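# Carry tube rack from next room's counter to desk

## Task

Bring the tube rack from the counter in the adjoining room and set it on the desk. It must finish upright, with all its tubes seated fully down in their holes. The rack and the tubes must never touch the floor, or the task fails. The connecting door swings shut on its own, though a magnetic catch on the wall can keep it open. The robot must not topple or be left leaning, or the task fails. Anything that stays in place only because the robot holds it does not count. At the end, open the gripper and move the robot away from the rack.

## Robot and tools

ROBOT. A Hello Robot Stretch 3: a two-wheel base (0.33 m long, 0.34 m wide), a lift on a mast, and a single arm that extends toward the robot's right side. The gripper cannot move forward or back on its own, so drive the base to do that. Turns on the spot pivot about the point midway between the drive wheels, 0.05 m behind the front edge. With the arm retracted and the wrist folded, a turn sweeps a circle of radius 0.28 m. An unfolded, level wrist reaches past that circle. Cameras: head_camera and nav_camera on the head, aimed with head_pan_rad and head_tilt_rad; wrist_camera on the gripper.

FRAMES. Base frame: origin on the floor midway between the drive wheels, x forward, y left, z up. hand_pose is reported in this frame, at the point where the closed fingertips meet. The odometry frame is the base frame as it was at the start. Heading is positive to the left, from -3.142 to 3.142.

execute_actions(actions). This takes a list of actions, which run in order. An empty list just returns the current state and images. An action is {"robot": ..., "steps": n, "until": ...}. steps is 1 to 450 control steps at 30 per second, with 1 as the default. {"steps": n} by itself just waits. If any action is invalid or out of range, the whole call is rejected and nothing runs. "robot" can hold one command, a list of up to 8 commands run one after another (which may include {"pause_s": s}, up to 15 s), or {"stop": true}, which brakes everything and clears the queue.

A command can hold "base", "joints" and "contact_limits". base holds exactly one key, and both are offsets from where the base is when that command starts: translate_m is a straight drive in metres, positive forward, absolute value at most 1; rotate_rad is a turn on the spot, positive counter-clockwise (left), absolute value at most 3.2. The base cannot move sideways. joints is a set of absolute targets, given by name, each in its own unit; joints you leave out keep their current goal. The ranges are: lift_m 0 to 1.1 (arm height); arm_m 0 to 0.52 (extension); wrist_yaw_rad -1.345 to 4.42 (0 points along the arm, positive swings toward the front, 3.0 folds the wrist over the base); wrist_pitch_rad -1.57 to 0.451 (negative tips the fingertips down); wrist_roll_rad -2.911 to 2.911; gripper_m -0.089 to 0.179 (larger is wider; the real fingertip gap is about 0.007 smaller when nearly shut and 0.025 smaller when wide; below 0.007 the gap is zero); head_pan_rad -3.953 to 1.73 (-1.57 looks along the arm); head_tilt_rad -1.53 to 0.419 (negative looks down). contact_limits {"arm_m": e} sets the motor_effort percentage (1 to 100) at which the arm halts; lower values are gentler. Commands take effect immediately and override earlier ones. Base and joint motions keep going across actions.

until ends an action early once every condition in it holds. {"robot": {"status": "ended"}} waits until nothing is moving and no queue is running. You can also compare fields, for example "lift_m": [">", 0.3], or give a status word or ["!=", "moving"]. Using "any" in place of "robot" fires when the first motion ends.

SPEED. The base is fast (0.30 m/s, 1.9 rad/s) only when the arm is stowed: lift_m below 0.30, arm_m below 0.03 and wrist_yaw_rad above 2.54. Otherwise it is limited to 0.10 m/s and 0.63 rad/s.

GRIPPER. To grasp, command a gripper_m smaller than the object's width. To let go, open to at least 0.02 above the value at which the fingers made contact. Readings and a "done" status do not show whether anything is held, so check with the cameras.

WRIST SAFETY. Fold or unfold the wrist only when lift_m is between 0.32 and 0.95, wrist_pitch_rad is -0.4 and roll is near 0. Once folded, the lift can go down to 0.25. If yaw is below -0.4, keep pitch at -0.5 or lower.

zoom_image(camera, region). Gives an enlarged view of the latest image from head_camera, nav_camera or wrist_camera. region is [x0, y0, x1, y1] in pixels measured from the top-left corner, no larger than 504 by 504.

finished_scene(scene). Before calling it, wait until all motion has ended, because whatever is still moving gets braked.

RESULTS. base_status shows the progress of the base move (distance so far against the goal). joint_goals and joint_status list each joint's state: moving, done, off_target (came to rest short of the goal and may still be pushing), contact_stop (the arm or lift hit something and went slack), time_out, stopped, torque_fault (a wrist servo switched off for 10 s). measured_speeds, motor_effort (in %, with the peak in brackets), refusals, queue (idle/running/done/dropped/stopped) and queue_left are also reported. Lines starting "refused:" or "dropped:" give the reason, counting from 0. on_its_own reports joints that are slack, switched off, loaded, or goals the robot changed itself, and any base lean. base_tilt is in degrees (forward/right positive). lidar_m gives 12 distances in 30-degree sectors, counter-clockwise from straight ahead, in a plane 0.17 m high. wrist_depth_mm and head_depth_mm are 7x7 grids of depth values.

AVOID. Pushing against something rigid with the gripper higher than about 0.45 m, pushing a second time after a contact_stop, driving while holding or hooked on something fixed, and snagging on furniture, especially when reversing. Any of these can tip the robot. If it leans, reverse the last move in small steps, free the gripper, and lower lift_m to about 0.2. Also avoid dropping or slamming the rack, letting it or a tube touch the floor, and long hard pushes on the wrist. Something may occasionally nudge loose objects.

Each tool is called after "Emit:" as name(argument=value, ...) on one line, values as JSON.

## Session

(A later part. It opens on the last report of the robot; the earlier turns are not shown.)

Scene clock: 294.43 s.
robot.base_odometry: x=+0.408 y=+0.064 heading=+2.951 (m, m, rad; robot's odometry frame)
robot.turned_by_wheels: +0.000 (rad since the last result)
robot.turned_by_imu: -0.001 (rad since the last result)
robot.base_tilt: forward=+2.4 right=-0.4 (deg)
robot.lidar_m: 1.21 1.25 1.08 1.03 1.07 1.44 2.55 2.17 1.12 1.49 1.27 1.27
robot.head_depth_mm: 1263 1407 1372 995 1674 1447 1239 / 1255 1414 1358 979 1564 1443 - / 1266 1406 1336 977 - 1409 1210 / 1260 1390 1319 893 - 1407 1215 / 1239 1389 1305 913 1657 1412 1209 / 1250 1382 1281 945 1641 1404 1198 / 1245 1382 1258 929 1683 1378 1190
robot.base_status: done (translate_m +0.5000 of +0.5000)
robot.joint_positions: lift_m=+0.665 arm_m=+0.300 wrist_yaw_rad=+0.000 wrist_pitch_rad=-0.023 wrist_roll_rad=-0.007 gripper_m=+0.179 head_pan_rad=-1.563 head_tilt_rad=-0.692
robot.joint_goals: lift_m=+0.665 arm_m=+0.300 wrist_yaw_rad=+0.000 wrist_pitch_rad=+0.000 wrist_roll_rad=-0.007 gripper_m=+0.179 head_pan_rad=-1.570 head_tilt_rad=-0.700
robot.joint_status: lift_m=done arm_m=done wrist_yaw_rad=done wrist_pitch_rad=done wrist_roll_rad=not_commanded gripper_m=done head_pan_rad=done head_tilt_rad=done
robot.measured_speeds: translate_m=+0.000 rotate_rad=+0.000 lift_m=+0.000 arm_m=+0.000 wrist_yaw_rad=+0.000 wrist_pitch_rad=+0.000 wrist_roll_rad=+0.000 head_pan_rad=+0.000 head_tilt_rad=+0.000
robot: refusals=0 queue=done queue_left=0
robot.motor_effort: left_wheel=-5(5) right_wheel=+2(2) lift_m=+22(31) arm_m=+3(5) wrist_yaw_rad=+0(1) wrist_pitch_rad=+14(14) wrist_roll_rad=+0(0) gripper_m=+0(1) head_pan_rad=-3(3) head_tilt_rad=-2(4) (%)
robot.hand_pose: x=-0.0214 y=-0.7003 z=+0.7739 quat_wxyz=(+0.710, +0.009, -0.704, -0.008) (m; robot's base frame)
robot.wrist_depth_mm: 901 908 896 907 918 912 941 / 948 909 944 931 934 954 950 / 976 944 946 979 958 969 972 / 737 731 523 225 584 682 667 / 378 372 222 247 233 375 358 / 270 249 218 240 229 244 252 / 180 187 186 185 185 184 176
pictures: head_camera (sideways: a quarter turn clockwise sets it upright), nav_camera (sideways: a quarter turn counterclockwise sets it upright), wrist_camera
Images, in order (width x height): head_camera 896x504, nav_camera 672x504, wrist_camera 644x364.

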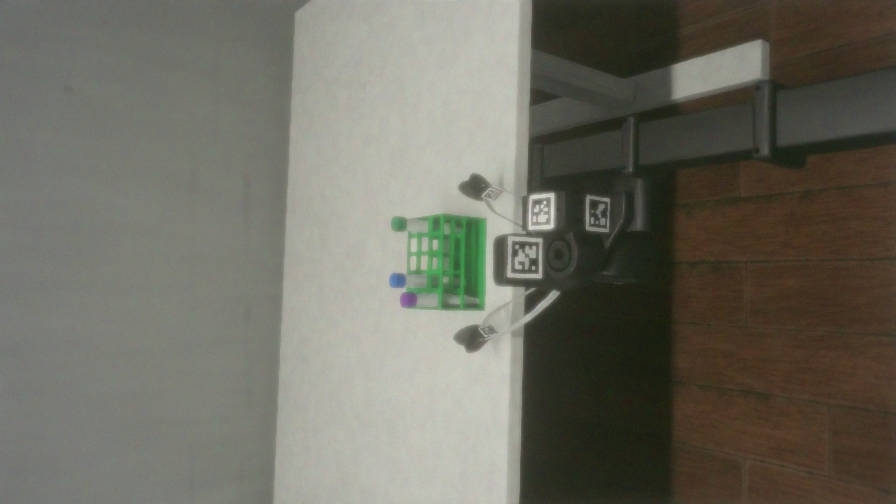

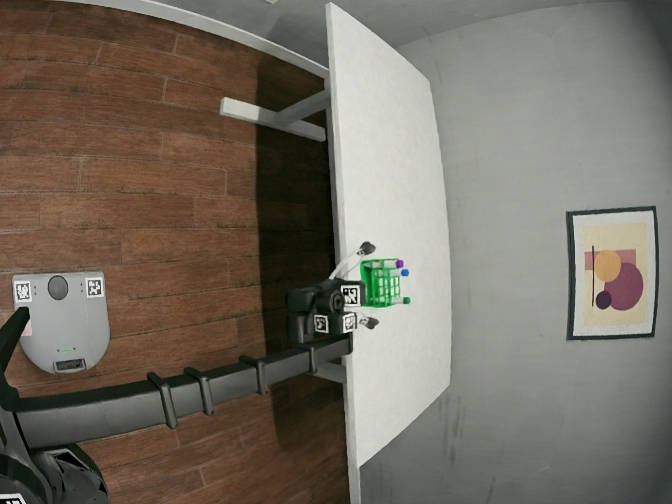

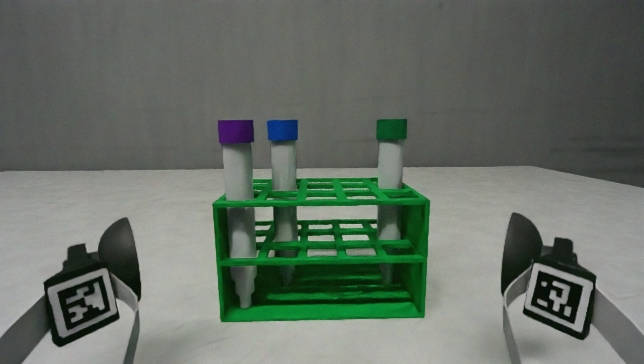

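Emit:
execute_actions(actions=[{"robot":{"joints":{"arm_m":0.0,"lift_m":0.70}},"steps":300,"until":{"robot":{"status":"ended"}}}])

Emit:
finished_scene(scene=2)

Scene clock: 303.40 s.
robot.base_odometry: x=+0.408 y=+0.064 heading=+2.951 (m, m, rad; robot's odometry frame)
robot.turned_by_wheels: +0.000 (rad since the last result)
robot.turned_by_imu: -0.002 (rad since the last result)
robot.base_tilt: forward=+2.4 right=-0.5 (deg)
robot.lidar_m: 1.21 1.26 1.08 1.04 1.07 1.44 2.55 2.16 1.11 1.49 1.27 1.26
robot.head_depth_mm: 1264 1415 1374 999 1673 1443 1239 / 1262 1403 1364 981 1599 1430 1224 / 1249 1399 1332 973 1686 1422 1213 / 1252 1396 1317 892 1678 1420 - / 1247 1398 1308 914 1662 1418 1210 / 1252 1377 1283 941 1645 1370 1199 / 1242 1373 1264 934 1675 1396 1186
robot.base_status: done (translate_m +0.5000 of +0.5000)
robot.joint_positions: lift_m=+0.700 arm_m=+0.000 wrist_yaw_rad=+0.000 wrist_pitch_rad=-0.023 wrist_roll_rad=-0.007 gripper_m=+0.179 head_pan_rad=-1.563 head_tilt_rad=-0.692
robot.joint_goals: lift_m=+0.700 arm_m=+0.000 wrist_yaw_rad=+0.000 wrist_pitch_rad=+0.000 wrist_roll_rad=-0.007 gripper_m=+0.179 head_pan_rad=-1.570 head_tilt_rad=-0.700
robot.joint_status: lift_m=done arm_m=done wrist_yaw_rad=done wrist_pitch_rad=done wrist_roll_rad=not_commanded gripper_m=done head_pan_rad=done head_tilt_rad=done
robot.measured_speeds: translate_m=+0.000 rotate_rad=+0.000 lift_m=+0.000 arm_m=+0.000 wrist_yaw_rad=+0.000 wrist_pitch_rad=+0.000 wrist_roll_rad=+0.000 head_pan_rad=+0.000 head_tilt_rad=+0.000
robot: refusals=0 queue=done queue_left=0
robot.motor_effort: left_wheel=-5(5) right_wheel=+3(2) lift_m=+31(31) arm_m=-2(2) wrist_yaw_rad=+0(0) wrist_pitch_rad=+14(14) wrist_roll_rad=+0(0) gripper_m=+0(1) head_pan_rad=-3(3) head_tilt_rad=-4(2) (%)
robot.hand_pose: x=-0.0214 y=-0.4009 z=+0.8086 quat_wxyz=(+0.710, +0.008, -0.704, -0.008) (m; robot's base frame)
robot.wrist_depth_mm: - - - - - - - / - - - - - - - / - - - - - - - / 973 947 944 539 865 892 - / 488 490 475 479 533 516 511 / 855 - - - - 898 - / - - - - - - -
pictures: head_camera (sideways: a quarter turn clockwise sets it upright), nav_camera (sideways: a quarter turn counterclockwise sets it upright), wrist_camera
Images, in order (width x height): head_camera 896x504, nav_camera 672x504, wrist_camera 644x364.

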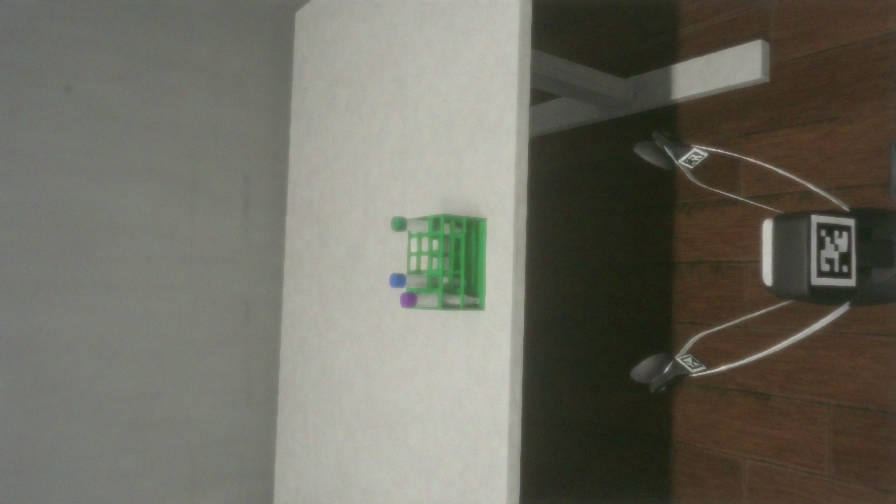

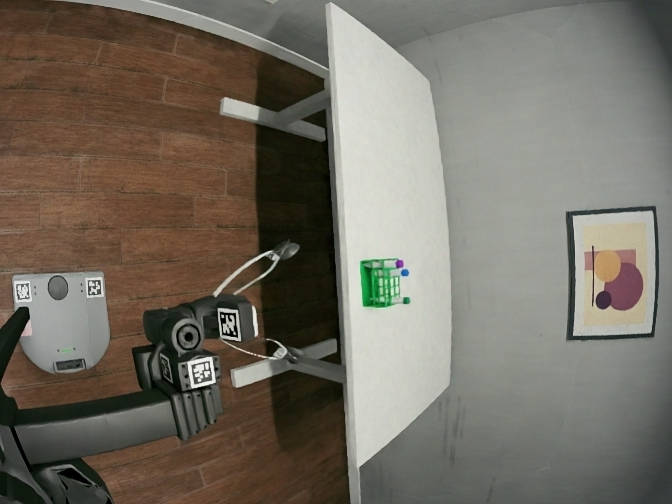

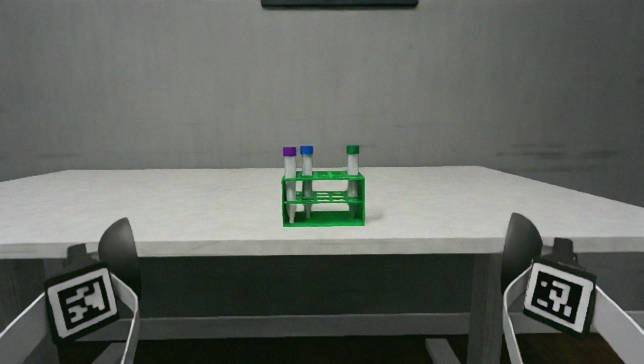

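The scene is finished: the task was done.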